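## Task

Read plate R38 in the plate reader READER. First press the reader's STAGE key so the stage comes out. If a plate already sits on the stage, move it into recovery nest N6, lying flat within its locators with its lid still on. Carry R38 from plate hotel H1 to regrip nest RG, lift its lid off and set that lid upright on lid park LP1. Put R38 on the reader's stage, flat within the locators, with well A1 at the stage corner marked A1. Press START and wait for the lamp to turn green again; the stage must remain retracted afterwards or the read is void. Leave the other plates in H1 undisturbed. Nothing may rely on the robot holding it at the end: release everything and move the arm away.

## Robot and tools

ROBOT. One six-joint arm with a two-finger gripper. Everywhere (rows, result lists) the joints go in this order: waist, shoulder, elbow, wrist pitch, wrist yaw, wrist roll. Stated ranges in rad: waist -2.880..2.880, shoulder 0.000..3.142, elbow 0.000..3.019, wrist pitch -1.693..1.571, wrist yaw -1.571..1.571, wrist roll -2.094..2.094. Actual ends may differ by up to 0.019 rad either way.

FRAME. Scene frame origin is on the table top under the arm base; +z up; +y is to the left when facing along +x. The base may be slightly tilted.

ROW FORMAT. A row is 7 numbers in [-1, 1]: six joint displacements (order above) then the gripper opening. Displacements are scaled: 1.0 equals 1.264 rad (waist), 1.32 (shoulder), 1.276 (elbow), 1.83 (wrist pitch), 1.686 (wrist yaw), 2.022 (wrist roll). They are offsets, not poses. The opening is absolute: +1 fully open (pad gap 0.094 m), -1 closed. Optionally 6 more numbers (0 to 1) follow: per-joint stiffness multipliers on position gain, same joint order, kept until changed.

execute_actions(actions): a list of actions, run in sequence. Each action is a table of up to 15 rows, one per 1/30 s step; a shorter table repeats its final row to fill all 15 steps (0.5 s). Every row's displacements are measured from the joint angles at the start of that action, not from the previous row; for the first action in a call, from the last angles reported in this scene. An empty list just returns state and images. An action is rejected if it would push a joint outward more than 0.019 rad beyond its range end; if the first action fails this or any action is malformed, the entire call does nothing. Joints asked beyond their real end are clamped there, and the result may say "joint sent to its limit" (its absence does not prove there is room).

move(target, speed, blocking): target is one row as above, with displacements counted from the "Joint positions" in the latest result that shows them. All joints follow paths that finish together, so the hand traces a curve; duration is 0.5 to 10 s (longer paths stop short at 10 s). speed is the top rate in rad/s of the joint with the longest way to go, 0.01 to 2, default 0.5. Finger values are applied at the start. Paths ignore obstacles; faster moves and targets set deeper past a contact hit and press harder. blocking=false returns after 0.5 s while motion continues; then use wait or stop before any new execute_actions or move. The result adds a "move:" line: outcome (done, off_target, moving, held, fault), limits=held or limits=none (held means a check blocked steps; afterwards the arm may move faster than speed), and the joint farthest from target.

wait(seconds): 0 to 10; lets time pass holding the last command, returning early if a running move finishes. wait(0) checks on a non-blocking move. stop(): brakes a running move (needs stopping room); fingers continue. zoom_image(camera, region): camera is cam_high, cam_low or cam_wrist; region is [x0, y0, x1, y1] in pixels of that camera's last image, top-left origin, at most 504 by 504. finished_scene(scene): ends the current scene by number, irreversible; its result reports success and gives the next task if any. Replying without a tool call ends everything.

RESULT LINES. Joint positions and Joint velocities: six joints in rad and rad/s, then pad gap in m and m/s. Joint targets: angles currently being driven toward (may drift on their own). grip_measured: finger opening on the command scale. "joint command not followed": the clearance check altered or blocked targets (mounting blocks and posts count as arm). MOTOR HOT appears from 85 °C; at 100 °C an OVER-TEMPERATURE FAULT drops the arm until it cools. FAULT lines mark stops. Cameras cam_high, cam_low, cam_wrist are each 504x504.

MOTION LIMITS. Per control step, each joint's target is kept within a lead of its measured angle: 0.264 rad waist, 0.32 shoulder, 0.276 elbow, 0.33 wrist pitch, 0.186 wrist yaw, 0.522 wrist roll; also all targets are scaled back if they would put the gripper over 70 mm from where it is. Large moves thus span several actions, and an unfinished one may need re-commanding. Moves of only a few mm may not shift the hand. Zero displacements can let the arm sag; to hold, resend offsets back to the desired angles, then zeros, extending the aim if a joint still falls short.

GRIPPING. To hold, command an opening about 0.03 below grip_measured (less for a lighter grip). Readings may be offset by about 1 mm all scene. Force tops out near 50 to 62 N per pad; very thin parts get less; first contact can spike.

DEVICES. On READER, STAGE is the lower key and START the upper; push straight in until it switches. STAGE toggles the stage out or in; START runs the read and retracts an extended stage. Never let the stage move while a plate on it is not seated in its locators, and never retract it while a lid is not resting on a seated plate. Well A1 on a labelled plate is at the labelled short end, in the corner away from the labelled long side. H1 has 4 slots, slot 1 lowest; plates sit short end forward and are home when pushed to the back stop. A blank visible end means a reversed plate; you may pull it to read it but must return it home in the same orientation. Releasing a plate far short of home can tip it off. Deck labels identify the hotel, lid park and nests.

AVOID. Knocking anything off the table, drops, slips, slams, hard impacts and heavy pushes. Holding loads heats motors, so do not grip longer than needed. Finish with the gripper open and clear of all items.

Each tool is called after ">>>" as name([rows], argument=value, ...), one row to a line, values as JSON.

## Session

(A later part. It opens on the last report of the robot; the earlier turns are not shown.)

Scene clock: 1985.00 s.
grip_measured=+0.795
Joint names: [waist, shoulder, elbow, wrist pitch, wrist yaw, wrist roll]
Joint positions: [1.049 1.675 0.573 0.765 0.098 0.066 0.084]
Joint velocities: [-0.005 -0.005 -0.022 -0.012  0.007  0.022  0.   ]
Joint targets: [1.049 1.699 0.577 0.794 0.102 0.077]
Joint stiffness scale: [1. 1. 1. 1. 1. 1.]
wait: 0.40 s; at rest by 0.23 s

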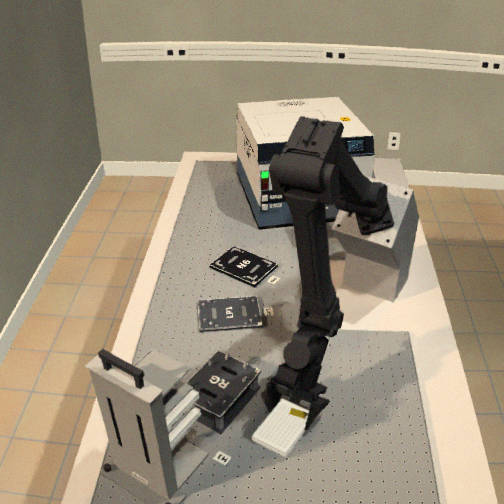

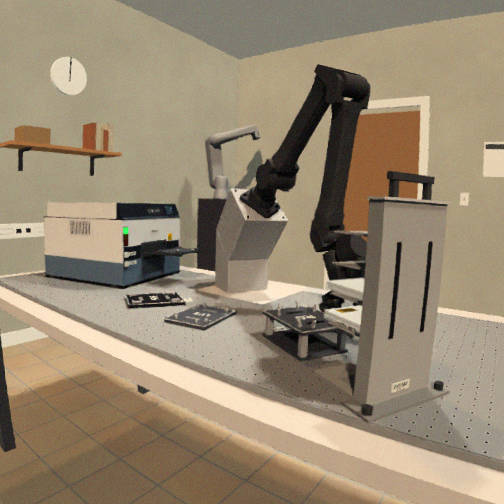

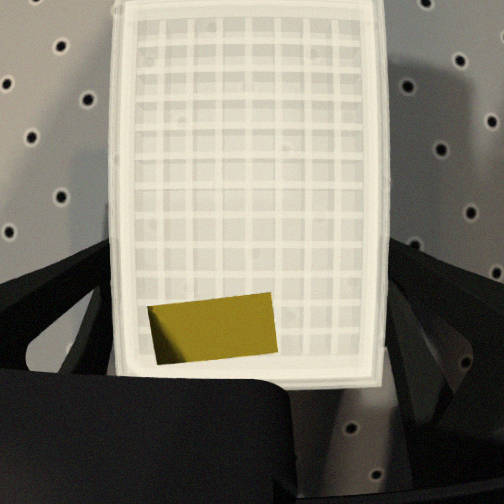

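>>> execute_actions([
  [[0,0.0189,0.0031,0.0150,0.0024,0.0054,0.76],[0,0.0196,0.0031,0.0140,0.0024,0.0054,0.76],[0,0.0203,0.0031,0.0130,0.0024,0.0054,0.76],[0,0.0208,0.0031,0.0120,0.0024,0.0054,0.76],[0,0.0208,0.0031,0.0110,0.0024,0.0054,0.77],[0,0.0180,0.0031,0.0100,0.0024,0.0054,0.78],[0,0.0150,0.0031,0.0100,0.0024,0.0054,0.79],[0,0.0120,0.0031,0.0100,0.0024,0.0054,0.80],[0,0.0100,0.0031,0.0100,0.0024,0.0054,0.815],[0,0.0100,0.0031,0.0100,0.0024,0.0054,0.84],[0,0.0100,0.0031,0.0100,0.0024,0.0054,0.87],[0,0.0100,0.0031,0.0100,0.0024,0.0054,0.91],[0,0.0100,0.0031,0.0100,0.0024,0.0054,0.95],[0,0.0100,0.0031,0.0100,0.0024,0.0054,1.0],[0,0.0100,0.0031,0.0100,0.0024,0.0054,1.0]],
])

Scene clock: 1996.10 s.
grip_measured=+1.000
Joint names: [waist, shoulder, elbow, wrist pitch, wrist yaw, wrist roll]
Joint positions: [1.049 1.675 0.573 0.765 0.098 0.067 0.094]
Joint velocities: [-0.005  0.005 -0.022 -0.002 -0.022 -0.007  0.   ]
Joint targets: [1.049 1.688 0.577 0.783 0.102 0.078]
Joint stiffness scale: [1. 1. 1. 1. 1. 1.]

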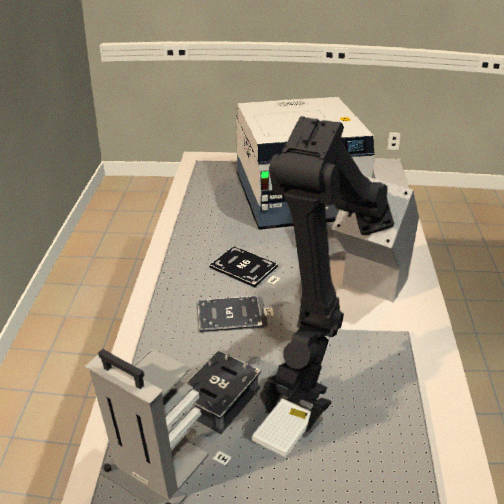

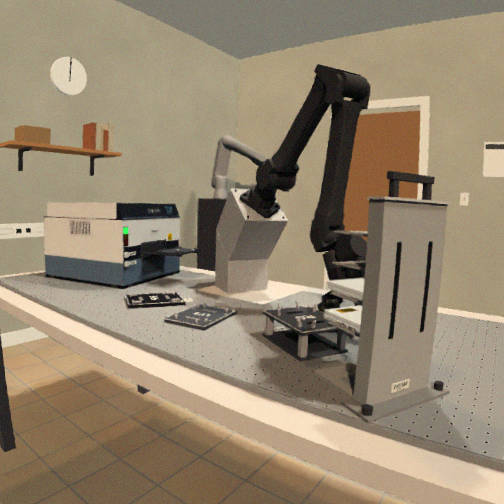

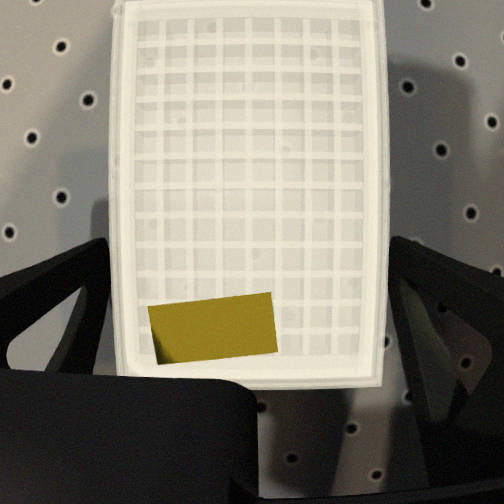

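>>> execute_actions([
  [[0,0.0010,0.0035,0.0085,0.0020,0.0054,1.0],[0,-0.0090,0.0040,0.0070,0.0016,0.0054,1.0],[0,-0.0190,0.0045,0.0055,0.0012,0.0054,1.0],[0,-0.0290,0.0050,0.0040,0.0008,0.0054,1.0],[0,-0.0400,0.0056,0.0025,0.0004,0.0054,1.0],[0,-0.0520,0.0063,0.0010,0,0.0054,1.0],[0,-0.0645,0.0070,-0.0010,0,0.0054,1.0],[0,-0.0770,0.0078,-0.0035,0,0.0054,1.0],[0,-0.0895,0.0086,-0.0060,0,0.0054,1.0],[0,-0.1015,0.0094,-0.0085,0,0.0054,1.0],[0,-0.1125,0.0102,-0.0110,0,0.0054,1.0],[0,-0.1225,0.0110,-0.0110,0,0.0054,1.0],[0,-0.1310,0.0110,-0.0110,0,0.0054,1.0],[0,-0.1380,0.0110,-0.0110,0,0.0054,1.0],[0,-0.1430,0.0110,-0.0110,0,0.0054,1.0]],
])

Scene clock: 2033.13 s.
grip_measured=+1.000
Joint names: [waist, shoulder, elbow, wrist pitch, wrist yaw, wrist roll]
Joint positions: [1.049 1.52  0.583 0.765 0.098 0.067 0.094]
Joint velocities: [ 0.005 -0.454  0.061 -0.017 -0.066  0.051  0.   ]
Joint targets: [1.049 1.486 0.587 0.745 0.098 0.078]
Joint stiffness scale: [1. 1. 1. 1. 1. 1.]

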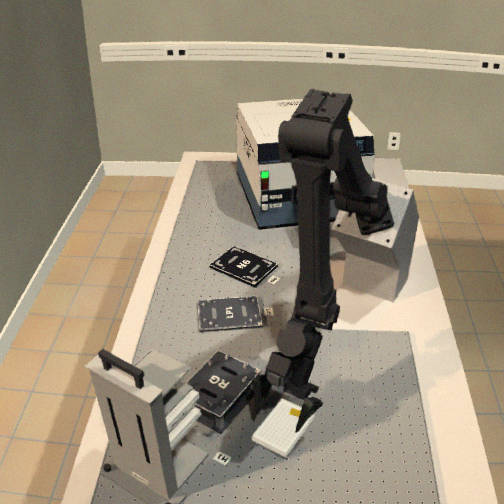

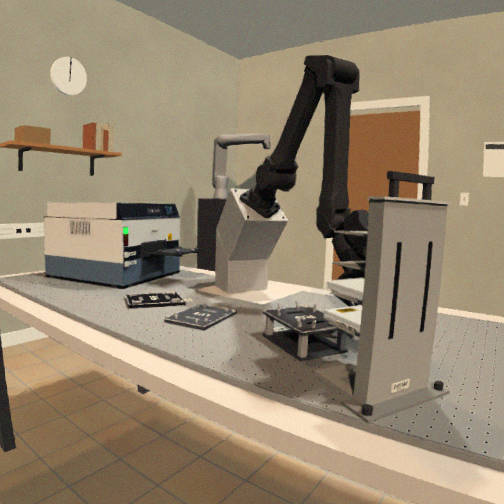

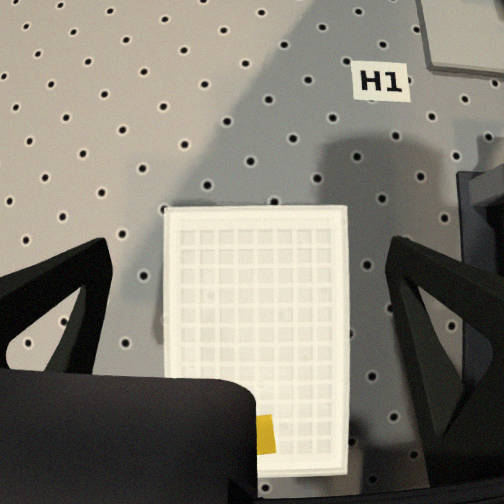

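>>> move(target=[-0.0219,0.0076,0.2676,-0.5743,-0.0297,0.0210,1.0], speed=1.1)

Scene clock: 2038.80 s.
grip_measured=+1.000
Joint names: [waist, shoulder, elbow, wrist pitch, wrist yaw, wrist roll]
Joint positions: [ 1.032  1.499  0.907 -0.268  0.053  0.099  0.094]
Joint velocities: [ 0.005 -0.015 -0.007  0.012 -0.081  0.037  0.   ]
Joint targets: [1.021 1.530 0.924 -0.287 0.048 0.109]
Joint stiffness scale: [1. 1. 1. 1. 1. 1.]
move: off_target; limits=none; farthest joint: the shoulder, 0.031 radians from its target (0.041 radians at the start)

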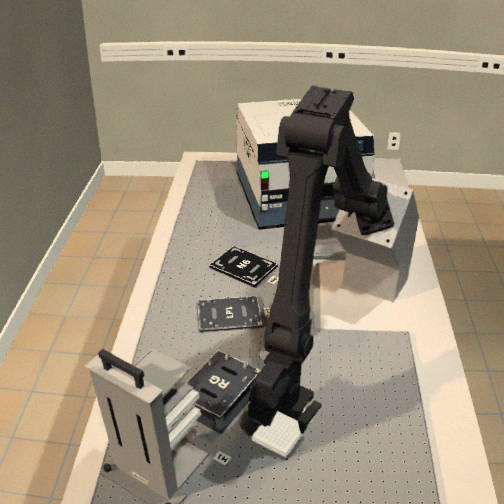

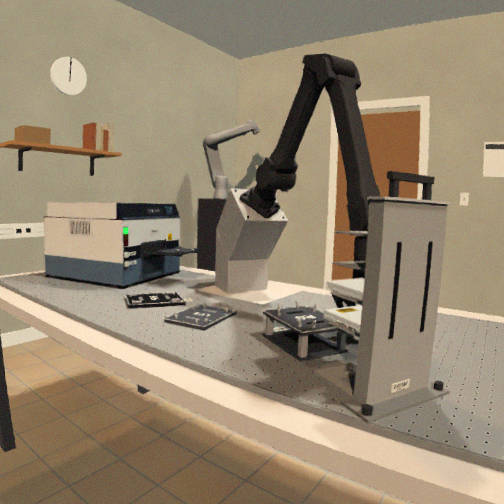

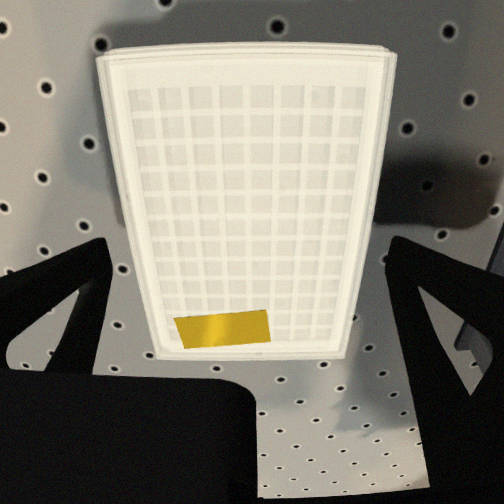

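>>> zoom_image(camera="cam_wrist", region=[80, 30, 140, 90])

>>> zoom_image(camera="cam_wrist", region=[355, 30, 415, 90])

>>> zoom_image(camera="cam_wrist", region=[135, 320, 375, 380])

Region (80, 30, 140, 90) of cam_wrist's 504x504 image, scaled by 8.400, with more detail than that image has.

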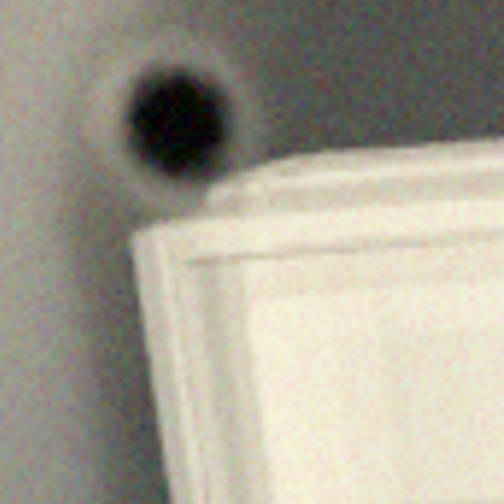

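Region (355, 30, 415, 90) of cam_wrist's 504x504 image, scaled by 8.400, with more detail than that image has.

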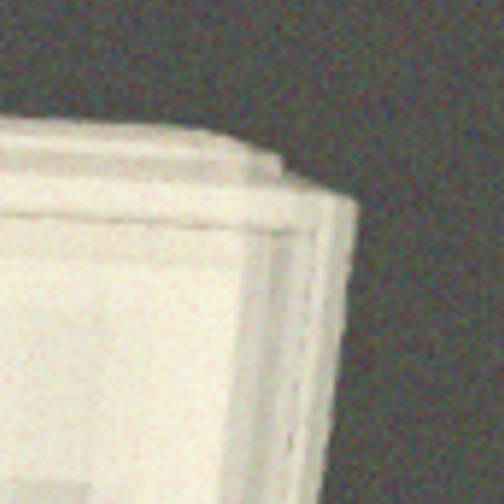

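Region (135, 320, 375, 380) of cam_wrist's 504x504 image, scaled by 2.100, with more detail than that image has; it fills the top 126 rows of this view, and the rest is white.

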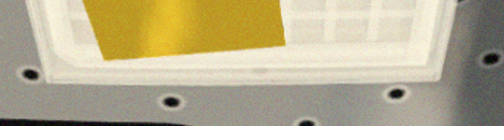

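>>> execute_actions([
  [[-0.0088,0.0250,0.0135,-0.0060,-0.0031,0.0030,1.0],[-0.0090,0.0280,0.0140,-0.0010,-0.0032,0.0010,1.0],[-0.0092,0.0320,0.0148,0.0040,-0.0033,-0.0010,1.0],[-0.0094,0.0365,0.0158,0.0085,-0.0034,-0.0030,1.0],[-0.0096,0.0412,0.0170,0.0125,-0.0035,-0.0048,1.0],[-0.0098,0.0459,0.0183,0.0155,-0.0036,-0.0058,1.0],[-0.0100,0.0503,0.0197,0.0180,-0.0037,-0.0066,1.0],[-0.0102,0.0544,0.0210,0.0203,-0.0038,-0.0074,1.0],[-0.0104,0.0581,0.0223,0.0224,-0.0039,-0.0082,1.0],[-0.0106,0.0613,0.0235,0.0243,-0.0040,-0.0089,1.0],[-0.0107,0.0640,0.0246,0.0260,-0.0041,-0.0095,1.0],[-0.0108,0.0661,0.0255,0.0274,-0.0042,-0.0100,1.0],[-0.0109,0.0676,0.0262,0.0285,-0.0042,-0.0104,1.0],[-0.0110,0.0685,0.0267,0.0293,-0.0042,-0.0106,1.0],[-0.0110,0.0689,0.0270,0.0297,-0.0042,-0.0106,1.0]],
])

>>> wait(seconds=0.3)

Scene clock: 2073.17 s.
grip_measured=+1.000
Joint names: [waist, shoulder, elbow, wrist pitch, wrist yaw, wrist roll]
Joint positions: [ 1.03   1.564  0.921 -0.238  0.05   0.091  0.094]
Joint velocities: [-0.015  0.054 -0.012  0.022 -0.022 -0.037  0.   ]
Joint targets: [1.018 1.590 0.941 -0.214 0.045 0.077]
Joint stiffness scale: [1. 1. 1. 1. 1. 1.]

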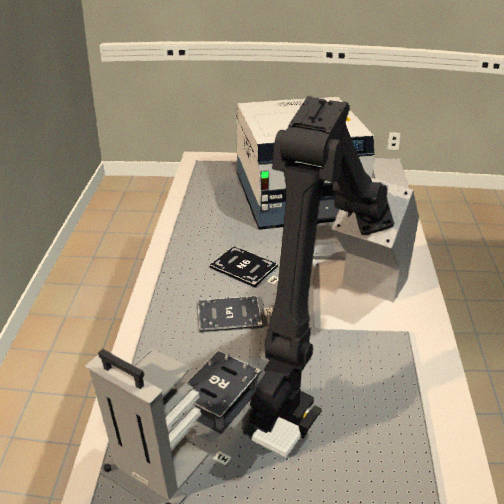

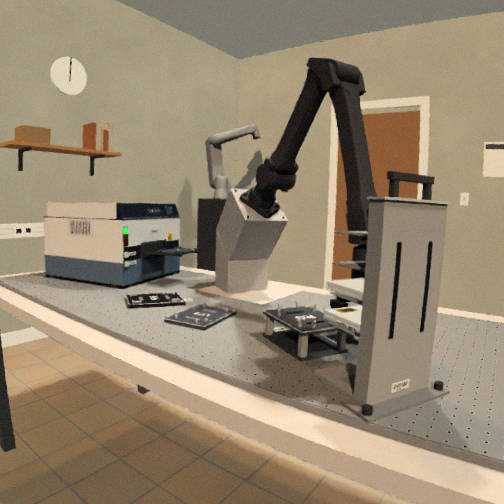

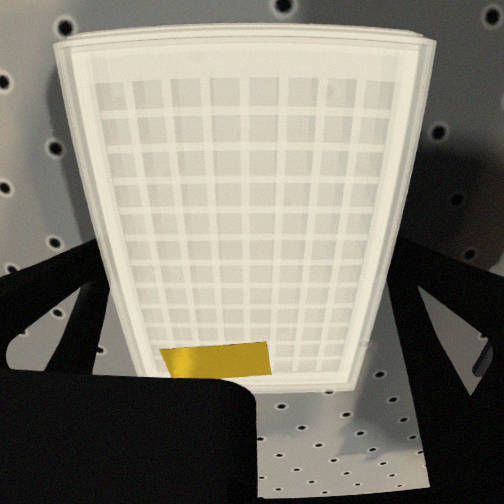

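Scene clock: 2073.47 s.
grip_measured=+1.000
Joint names: [waist, shoulder, elbow, wrist pitch, wrist yaw, wrist roll]
Joint positions: [ 1.029  1.566  0.925 -0.234  0.05   0.088  0.094]
Joint velocities: [ 0.015  0.005 -0.002 -0.012  0.007  0.037  0.   ]
Joint targets: [1.018 1.590 0.941 -0.213 0.045 0.077]
Joint stiffness scale: [1. 1. 1. 1. 1. 1.]
wait: 0.30 s; no rest

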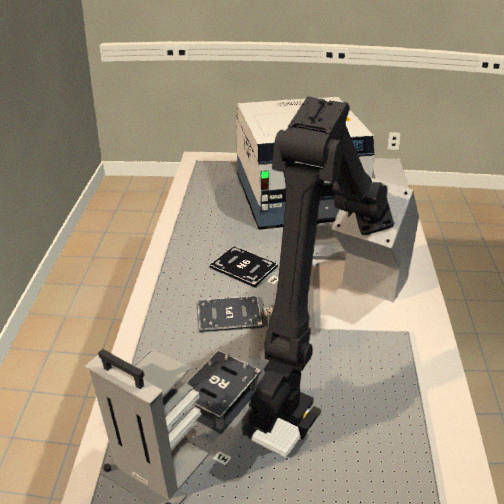

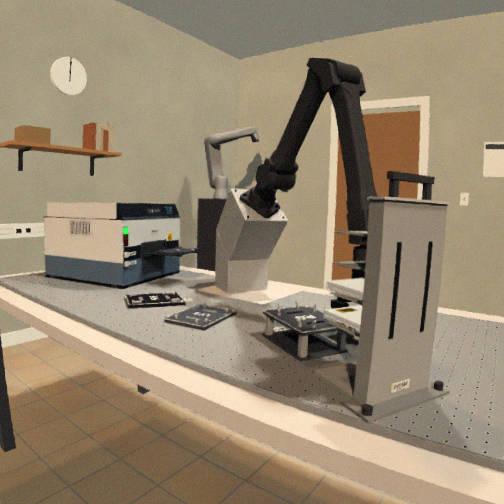

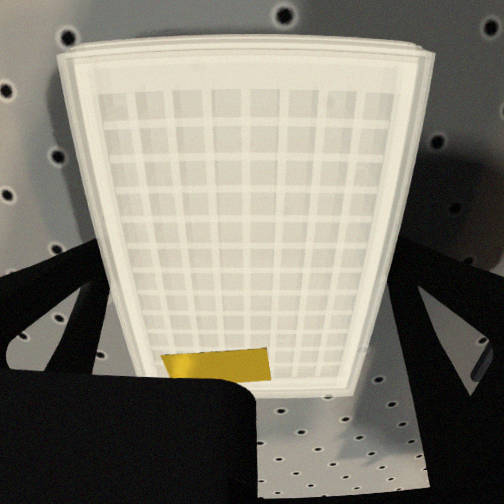

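>>> zoom_image(camera="cam_wrist", region=[40, 30, 100, 90])

>>> zoom_image(camera="cam_wrist", region=[395, 30, 455, 90])

>>> zoom_image(camera="cam_wrist", region=[320, 360, 380, 420])

Region (40, 30, 100, 90) of cam_wrist's 504x504 image, scaled by 8.400, with more detail than that image has.

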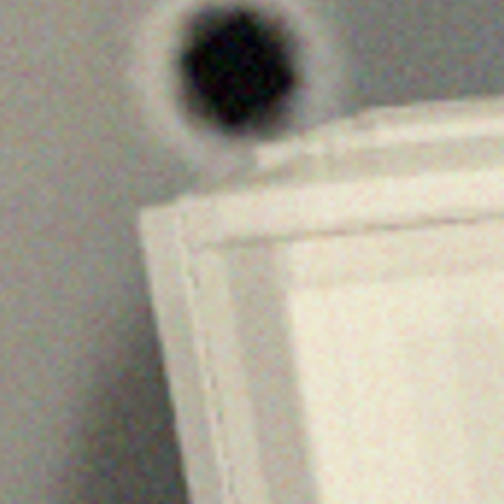

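Region (395, 30, 455, 90) of cam_wrist's 504x504 image, scaled by 8.400, with more detail than that image has.

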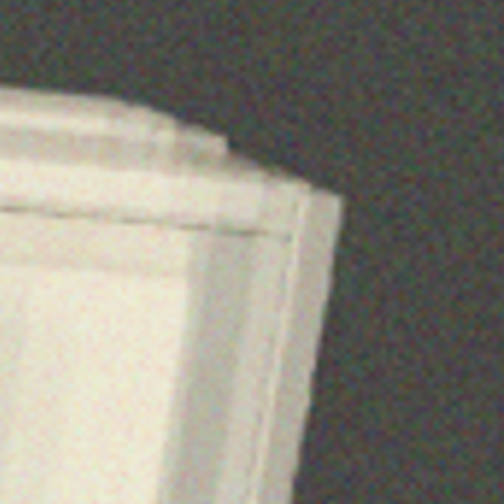

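Region (320, 360, 380, 420) of cam_wrist's 504x504 image, scaled by 8.400, with more detail than that image has.

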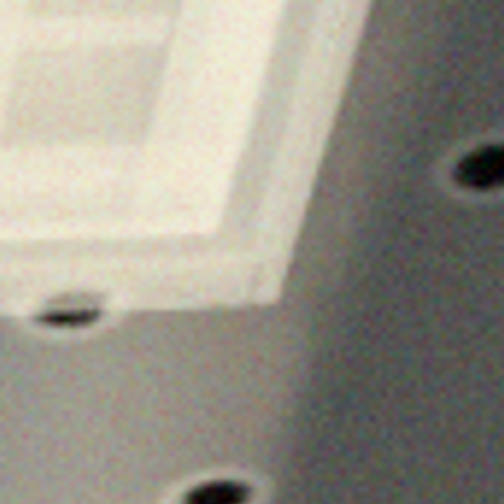

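>>> execute_actions([
  [[-0.0070,0.0150,0.0100,0.0090,-0.002,-0.004,0.95],[-0.0055,0.0120,0.0080,0.0070,-0.001,-0.003,0.90],[-0.0040,0.0090,0.0060,0.0050,0,-0.002,0.86],[-0.0025,0.0060,0.0050,0.0030,0,-0.001,0.84],[-0.0010,0.0030,0.0040,0.0010,0,0,0.83],[0,0,0.0040,0,0,0,0.82],[0,0,0.0040,0,0,0,0.812],[0,0,0.0040,0,0,0,0.804],[0,0,0.0040,0,0,0,0.796],[0,0,0.0040,0,0,0,0.788],[0,0,0.0040,0,0,0,0.78],[0,0,0.0040,0,0,0,0.772],[0,0,0.0040,0,0,0,0.765],[0,0,0.0040,0,0,0,0.76],[0,0,0.0040,0,0,0,0.76]],
])

Scene clock: 2111.20 s.
grip_measured=+0.797
Joint names: [waist, shoulder, elbow, wrist pitch, wrist yaw, wrist roll]
Joint positions: [ 1.029  1.566  0.926 -0.234  0.05   0.088  0.084]
Joint velocities: [-0.015  0.005 -0.012 -0.032  0.022 -0.139  0.   ]
Joint targets: [1.029 1.566 0.930 -0.234 0.050 0.088]
Joint stiffness scale: [1. 1. 1. 1. 1. 1.]

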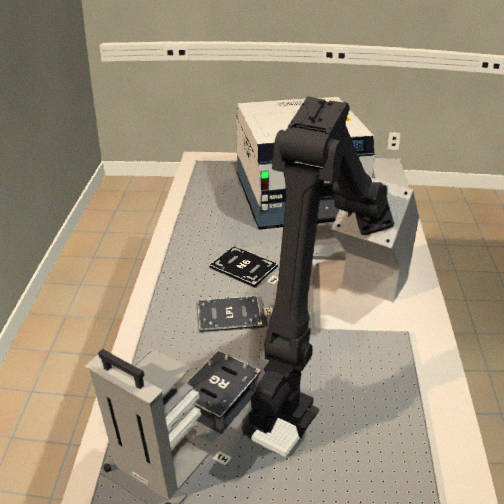

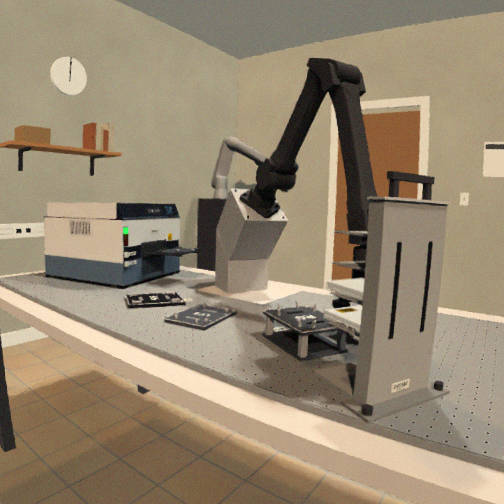

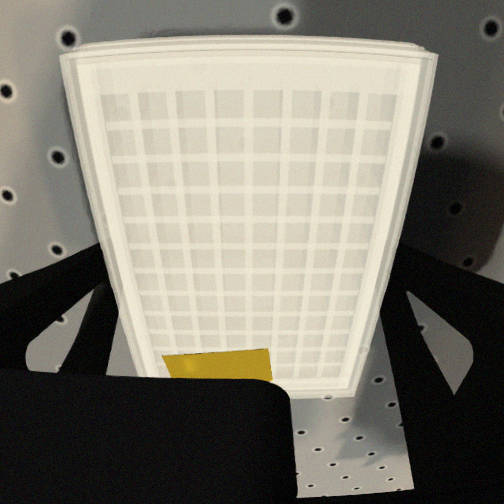

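>>> move(target=[0,-0.2106,-0.0361,-0.1284,0,0,0.76], speed=0.5)

Scene clock: 2115.93 s.
grip_measured=+0.797
Joint names: [waist, shoulder, elbow, wrist pitch, wrist yaw, wrist roll]
Joint positions: [ 1.029  1.294  0.881 -0.451  0.05   0.088  0.084]
Joint velocities: [-0.005 -0.005  0.012  0.007  0.051  0.022 -0.   ]
Joint targets: [1.029 1.287 0.880 -0.469 0.050 0.088]
Joint stiffness scale: [1. 1. 1. 1. 1. 1.]
move: done; limits=none; farthest joint: the wrist pitch, 0.018 radians from its target (0.235 radians at the start)

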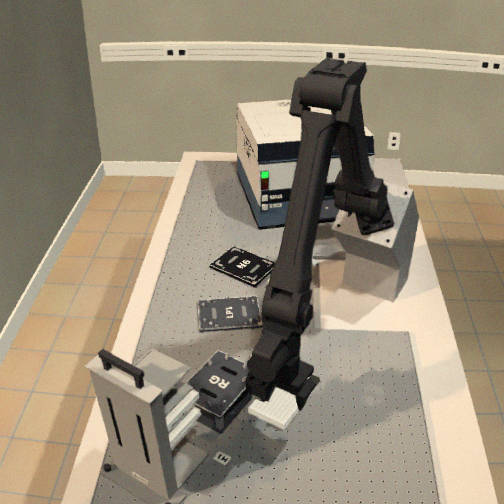

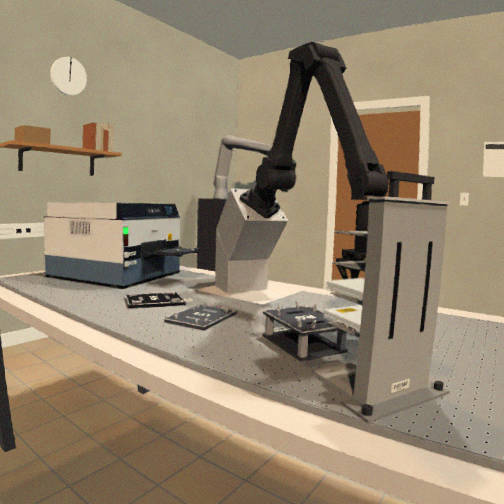

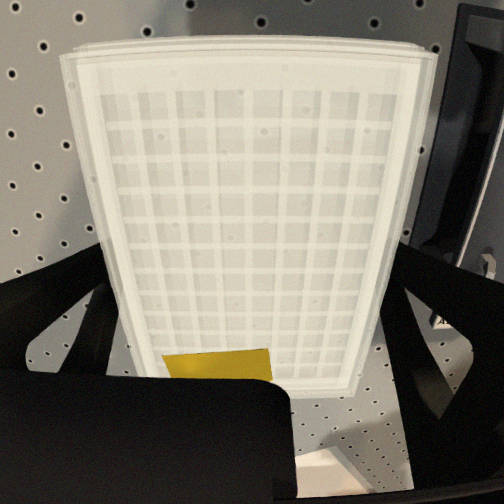

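>>> move(target=[-0.3283,0.0902,0.0533,0.0162,-0.1572,-0.1625,0.76], speed=0.5)

Scene clock: 2124.27 s.
grip_measured=+0.797
Joint names: [waist, shoulder, elbow, wrist pitch, wrist yaw, wrist roll]
Joint positions: [ 0.609  1.389  0.925 -0.44  -0.211 -0.23   0.084]
Joint velocities: [-0.015 -0.005  0.012  0.007  0.066 -0.022  0.   ]
Joint targets: [0.615 1.413 0.949 -0.421 -0.215 -0.241]
Joint stiffness scale: [1. 1. 1. 1. 1. 1.]
move: off_target; limits=none; farthest joint: the shoulder, 0.025 radians from its target (0.119 radians at the start)

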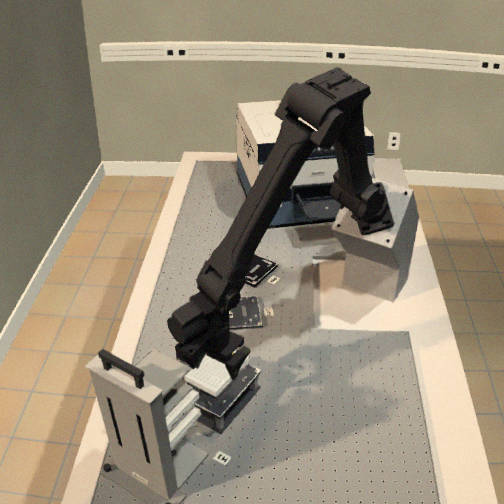

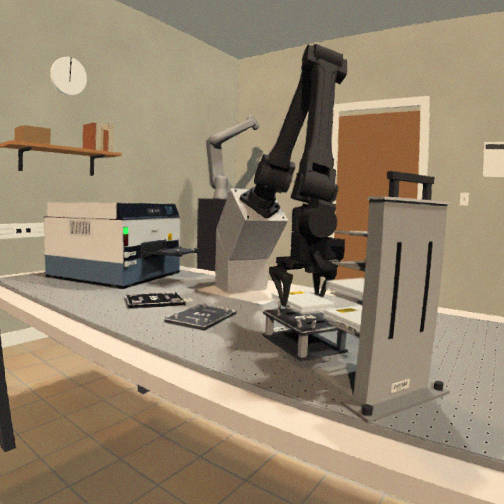

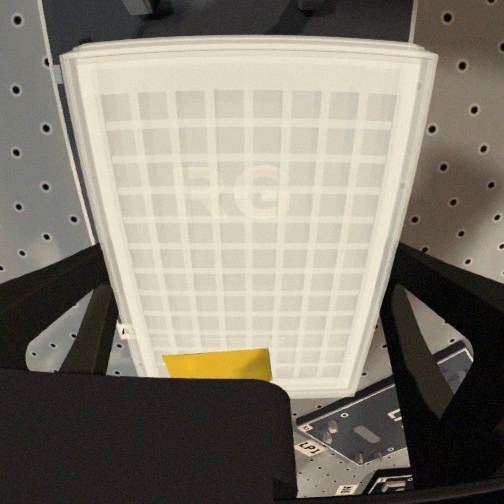

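>>> execute_actions([
  [[0.0062,0.0188,0.0191,0.0106,-0.0018,-0.0042,0.76],[0.0077,0.0197,0.0195,0.0110,-0.0012,-0.0030,0.76],[0.0092,0.0208,0.0200,0.0115,-0.0006,-0.0018,0.76],[0.0106,0.0221,0.0206,0.0121,0.0,-0.0006,0.76],[0.0120,0.0235,0.0212,0.0128,0.0006,0.0006,0.76],[0.0134,0.0249,0.0218,0.0135,0.0012,0.0018,0.76],[0.0148,0.0263,0.0224,0.0142,0.0017,0.0029,0.76],[0.0161,0.0277,0.0230,0.0149,0.0022,0.0039,0.76],[0.0173,0.0290,0.0236,0.0156,0.0026,0.0047,0.76],[0.0184,0.0302,0.0242,0.0163,0.0030,0.0053,0.76],[0.0193,0.0312,0.0247,0.0170,0.0033,0.0058,0.76],[0.0201,0.0321,0.0251,0.0176,0.0036,0.0062,0.76],[0.0207,0.0328,0.0255,0.0180,0.0038,0.0065,0.76],[0.0211,0.0332,0.0258,0.0183,0.0040,0.0067,0.76],[0.0213,0.0334,0.0259,0.0185,0.0040,0.0068,0.76]],
])

>>> wait(seconds=0.3)

Scene clock: 2132.23 s.
grip_measured=+0.797
Joint names: [waist, shoulder, elbow, wrist pitch, wrist yaw, wrist roll]
Joint positions: [ 0.624  1.405  0.932 -0.428 -0.209 -0.228  0.084]
Joint velocities: [ 0.015  0.034 -0.007  0.022 -0.022 -0.037 -0.001]
Joint targets: [0.636 1.432 0.958 -0.406 -0.204 -0.216]
Joint stiffness scale: [1. 1. 1. 1. 1. 1.]

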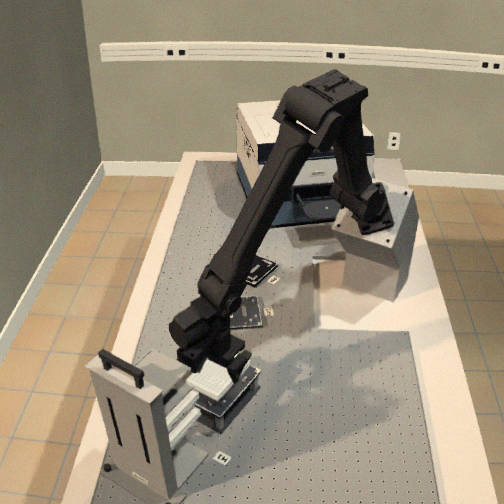

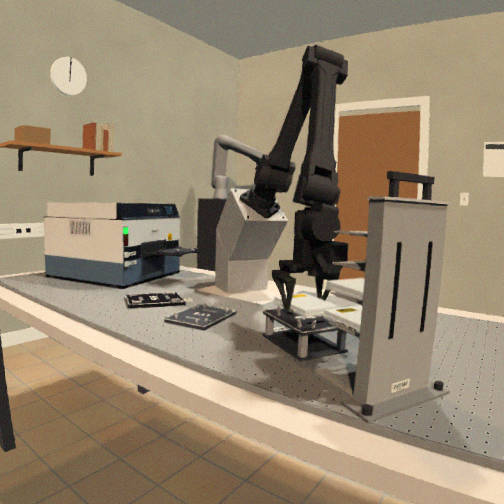

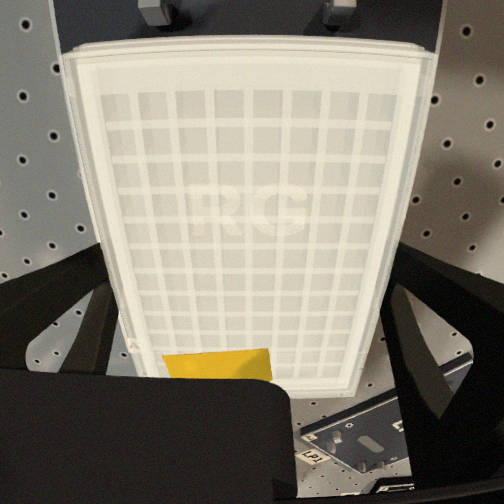

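Scene clock: 2132.53 s.
grip_measured=+0.797
Joint names: [waist, shoulder, elbow, wrist pitch, wrist yaw, wrist roll]
Joint positions: [ 0.625  1.406  0.932 -0.427 -0.209 -0.227  0.084]
Joint velocities: [-0.015 -0.005  0.007 -0.007 -0.051  0.007  0.001]
Joint targets: [0.636 1.433 0.958 -0.406 -0.204 -0.216]
Joint stiffness scale: [1. 1. 1. 1. 1. 1.]
wait: 0.30 s; at rest by 0.17 s

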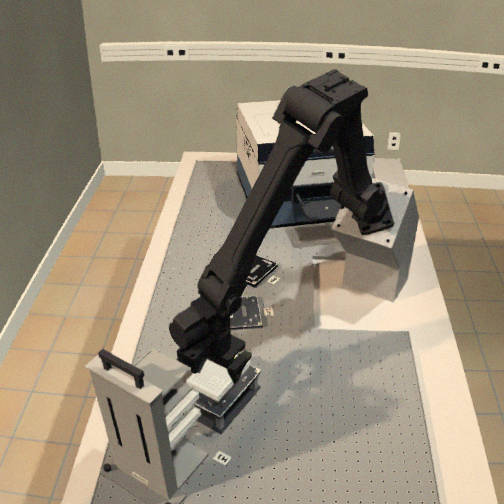

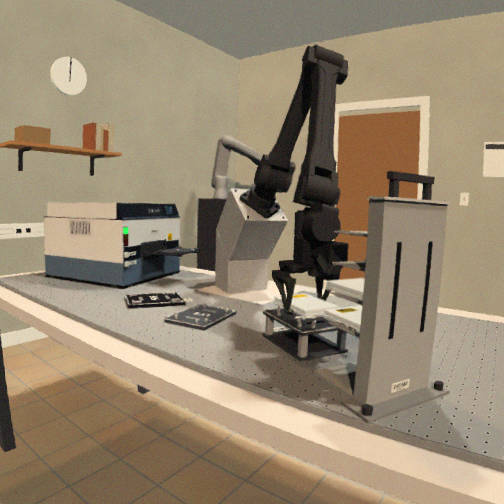

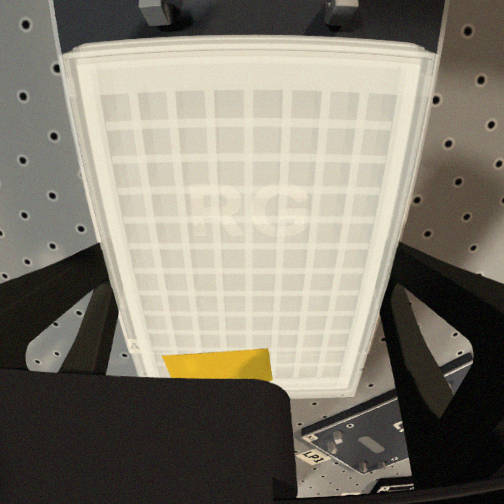

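>>> zoom_image(camera="cam_wrist", region=[40, 0, 250, 70])

>>> zoom_image(camera="cam_wrist", region=[250, 0, 460, 70])

>>> zoom_image(camera="cam_wrist", region=[170, 170, 330, 250])

Region (40, 0, 250, 70) of cam_wrist's 504x504 image, scaled by 2.400, with more detail than that image has.

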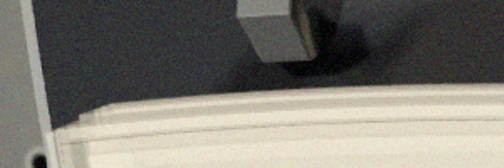

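Region (250, 0, 460, 70) of cam_wrist's 504x504 image, scaled by 2.400, with more detail than that image has.

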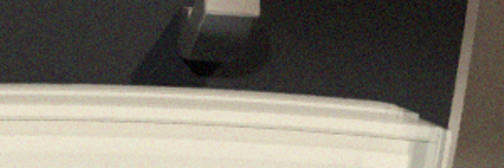

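Region (170, 170, 330, 250) of cam_wrist's 504x504 image, scaled by 3.150, with more detail than that image has.

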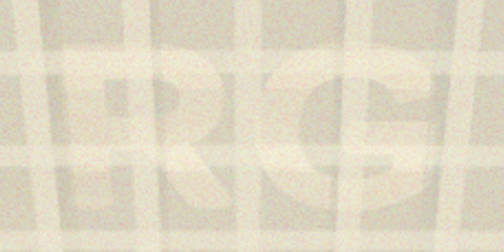

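>>> execute_actions([
  [[0.0088,0.0214,0.0208,0.0118,0.0030,0.0055,0.76],[0.0090,0.0228,0.0213,0.0124,0.0031,0.0056,0.76],[0.0093,0.0245,0.0219,0.0133,0.0032,0.0057,0.76],[0.0097,0.0264,0.0225,0.0144,0.0034,0.0059,0.76],[0.0101,0.0284,0.0230,0.0156,0.0036,0.0061,0.76],[0.0105,0.0305,0.0234,0.0169,0.0038,0.0063,0.76],[0.0109,0.0326,0.0238,0.0182,0.0040,0.0065,0.76],[0.0113,0.0346,0.0241,0.0196,0.0042,0.0067,0.76],[0.0117,0.0365,0.0244,0.0209,0.0044,0.0069,0.76],[0.0121,0.0383,0.0247,0.0221,0.0046,0.0071,0.76],[0.0125,0.0399,0.0250,0.0233,0.0048,0.0073,0.76],[0.0128,0.0413,0.0252,0.0243,0.0049,0.0075,0.76],[0.0131,0.0424,0.0254,0.0252,0.0050,0.0076,0.76],[0.0133,0.0431,0.0256,0.0259,0.0051,0.0077,0.76],[0.0134,0.0435,0.0257,0.0263,0.0052,0.0078,0.76]],
])

>>> wait(seconds=0.3)

Scene clock: 2163.30 s.
grip_measured=+0.797
Joint names: [waist, shoulder, elbow, wrist pitch, wrist yaw, wrist roll]
Joint positions: [ 0.629  1.435  0.94  -0.402 -0.204 -0.222  0.084]
Joint velocities: [-0.005  0.034  0.002  0.027  0.022  0.022 -0.001]
Joint targets: [0.642 1.463 0.965 -0.379 -0.200 -0.211]
Joint stiffness scale: [1. 1. 1. 1. 1. 1.]

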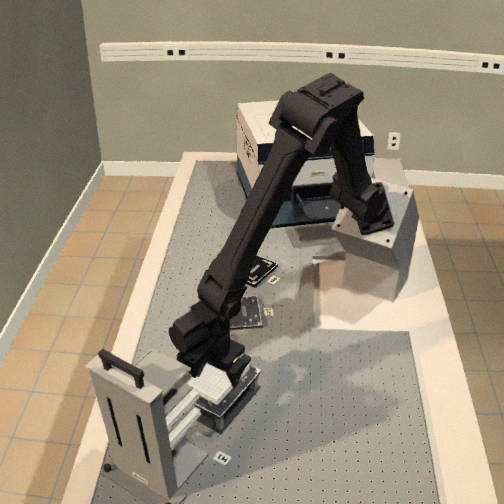

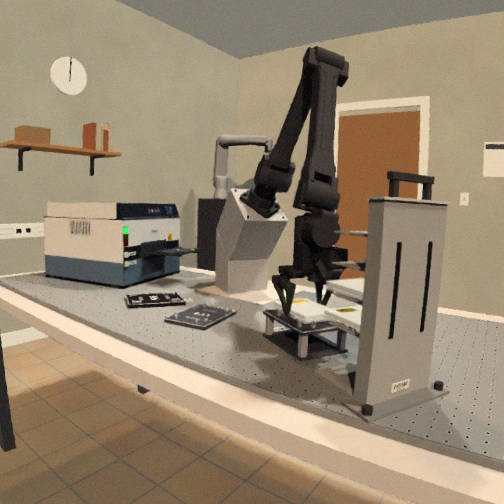

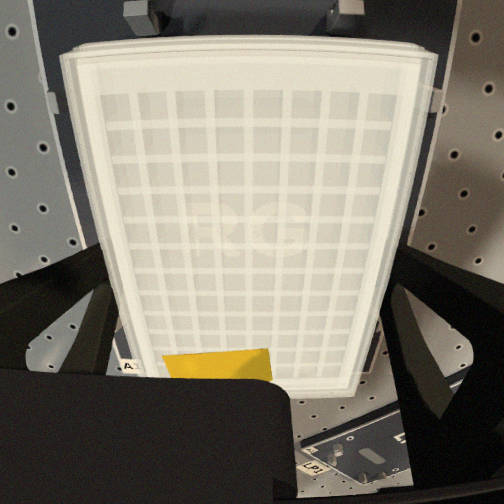

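Scene clock: 2163.60 s.
grip_measured=+0.797
Joint names: [waist, shoulder, elbow, wrist pitch, wrist yaw, wrist roll]
Joint positions: [ 0.631  1.438  0.94  -0.4   -0.204 -0.221  0.084]
Joint velocities: [-0.005  0.005 -0.012 -0.002  0.037  0.037  0.   ]
Joint targets: [0.642 1.463 0.965 -0.379 -0.200 -0.211]
Joint stiffness scale: [1. 1. 1. 1. 1. 1.]
wait: 0.30 s; at rest by 0.20 s

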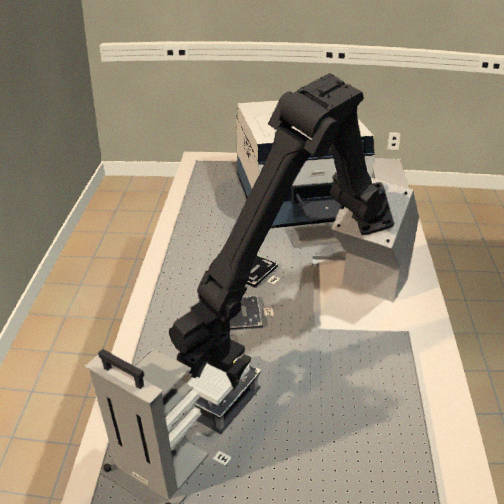

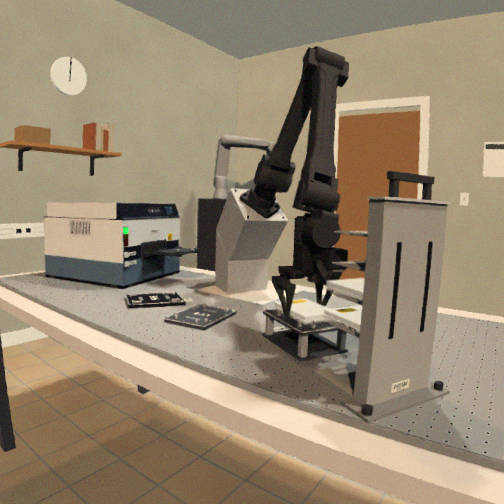

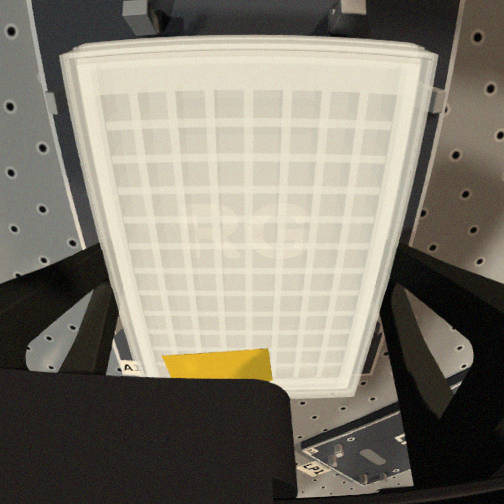

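>>> zoom_image(camera="cam_wrist", region=[20, 0, 250, 120])

>>> zoom_image(camera="cam_wrist", region=[250, 0, 480, 120])

Region (20, 0, 250, 120) of cam_wrist's 504x504 image, scaled by 2.191, with more detail than that image has; it fills the top 263 rows of this view, and the rest is white.

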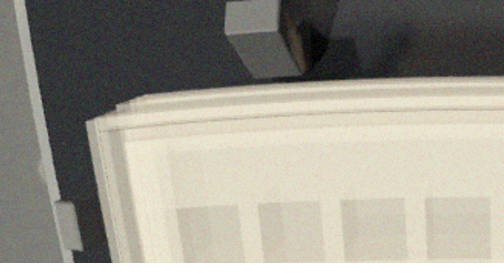

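Region (250, 0, 480, 120) of cam_wrist's 504x504 image, scaled by 2.191, with more detail than that image has; it fills the top 263 rows of this view, and the rest is white.

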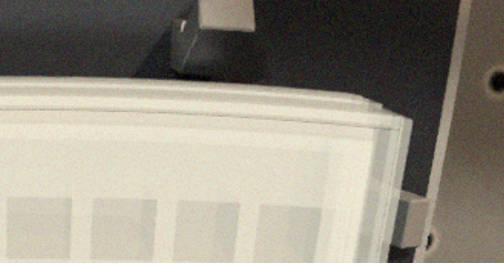

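>>> execute_actions([
  [[0.0092,0.0192,0.0196,0.0115,0.0024,0.0049,0.76],[0.0097,0.0196,0.0196,0.0115,0.0024,0.0049,0.76],[0.0102,0.0202,0.0196,0.0115,0.0024,0.0049,0.76],[0.0107,0.0211,0.0197,0.0117,0.0024,0.0049,0.76],[0.0111,0.0222,0.0198,0.0121,0.0024,0.0050,0.76],[0.0114,0.0235,0.0200,0.0127,0.0024,0.0050,0.76],[0.0117,0.0249,0.0202,0.0135,0.0024,0.0051,0.76],[0.0120,0.0263,0.0204,0.0144,0.0024,0.0051,0.76],[0.0122,0.0277,0.0206,0.0153,0.0025,0.0052,0.76],[0.0124,0.0291,0.0208,0.0162,0.0025,0.0052,0.76],[0.0126,0.0304,0.0210,0.0171,0.0025,0.0053,0.76],[0.0128,0.0316,0.0211,0.0179,0.0026,0.0053,0.76],[0.0129,0.0327,0.0212,0.0186,0.0026,0.0054,0.76],[0.0130,0.0336,0.0213,0.0191,0.0026,0.0054,0.76],[0.0131,0.0344,0.0214,0.0195,0.0026,0.0054,0.76]],
])

>>> wait(seconds=0.3)

Scene clock: 2175.20 s.
grip_measured=+0.797
Joint names: [waist, shoulder, elbow, wrist pitch, wrist yaw, wrist roll]
Joint positions: [ 0.634  1.453  0.943 -0.387 -0.204 -0.221  0.084]
Joint velocities: [-0.005  0.063 -0.017  0.032  0.037 -0.051  0.   ]
Joint targets: [0.647 1.483 0.967 -0.364 -0.200 -0.210]
Joint stiffness scale: [1. 1. 1. 1. 1. 1.]

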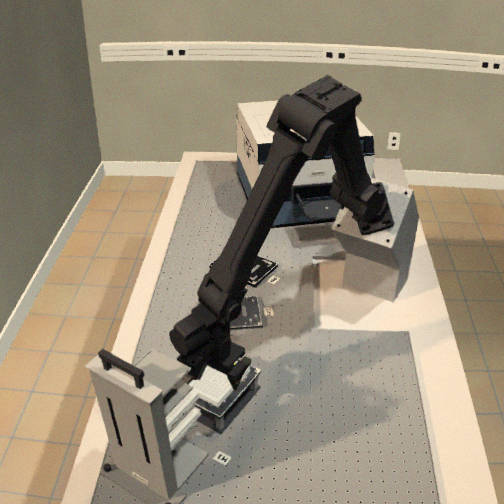

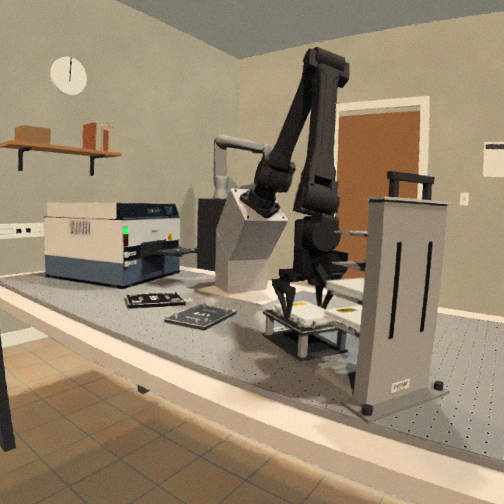

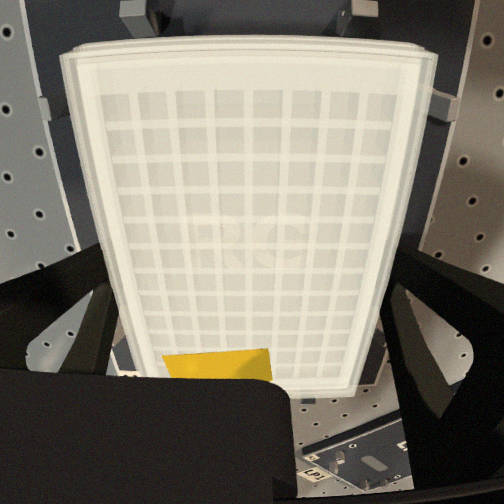

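Scene clock: 2175.50 s.
grip_measured=+0.797
Joint names: [waist, shoulder, elbow, wrist pitch, wrist yaw, wrist roll]
Joint positions: [ 0.635  1.456  0.943 -0.385 -0.204 -0.22   0.084]
Joint velocities: [-0.015  0.005 -0.017  0.002 -0.051 -0.037 -0.001]
Joint targets: [0.647 1.483 0.967 -0.364 -0.200 -0.211]
Joint stiffness scale: [1. 1. 1. 1. 1. 1.]
wait: 0.30 s; at rest by 0.20 s

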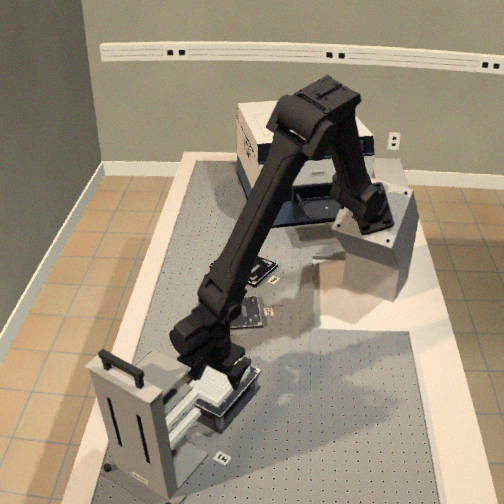

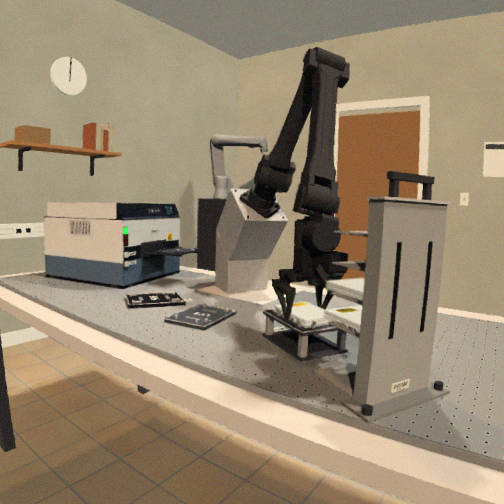

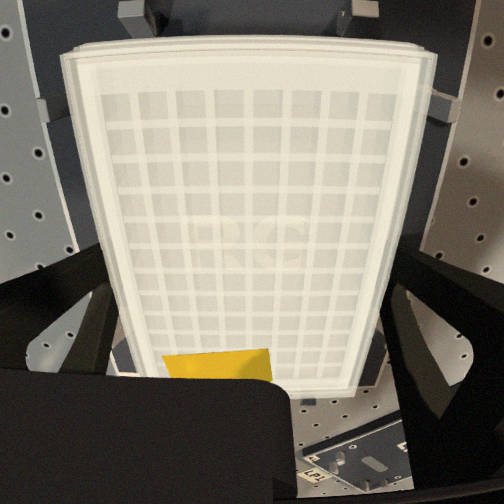

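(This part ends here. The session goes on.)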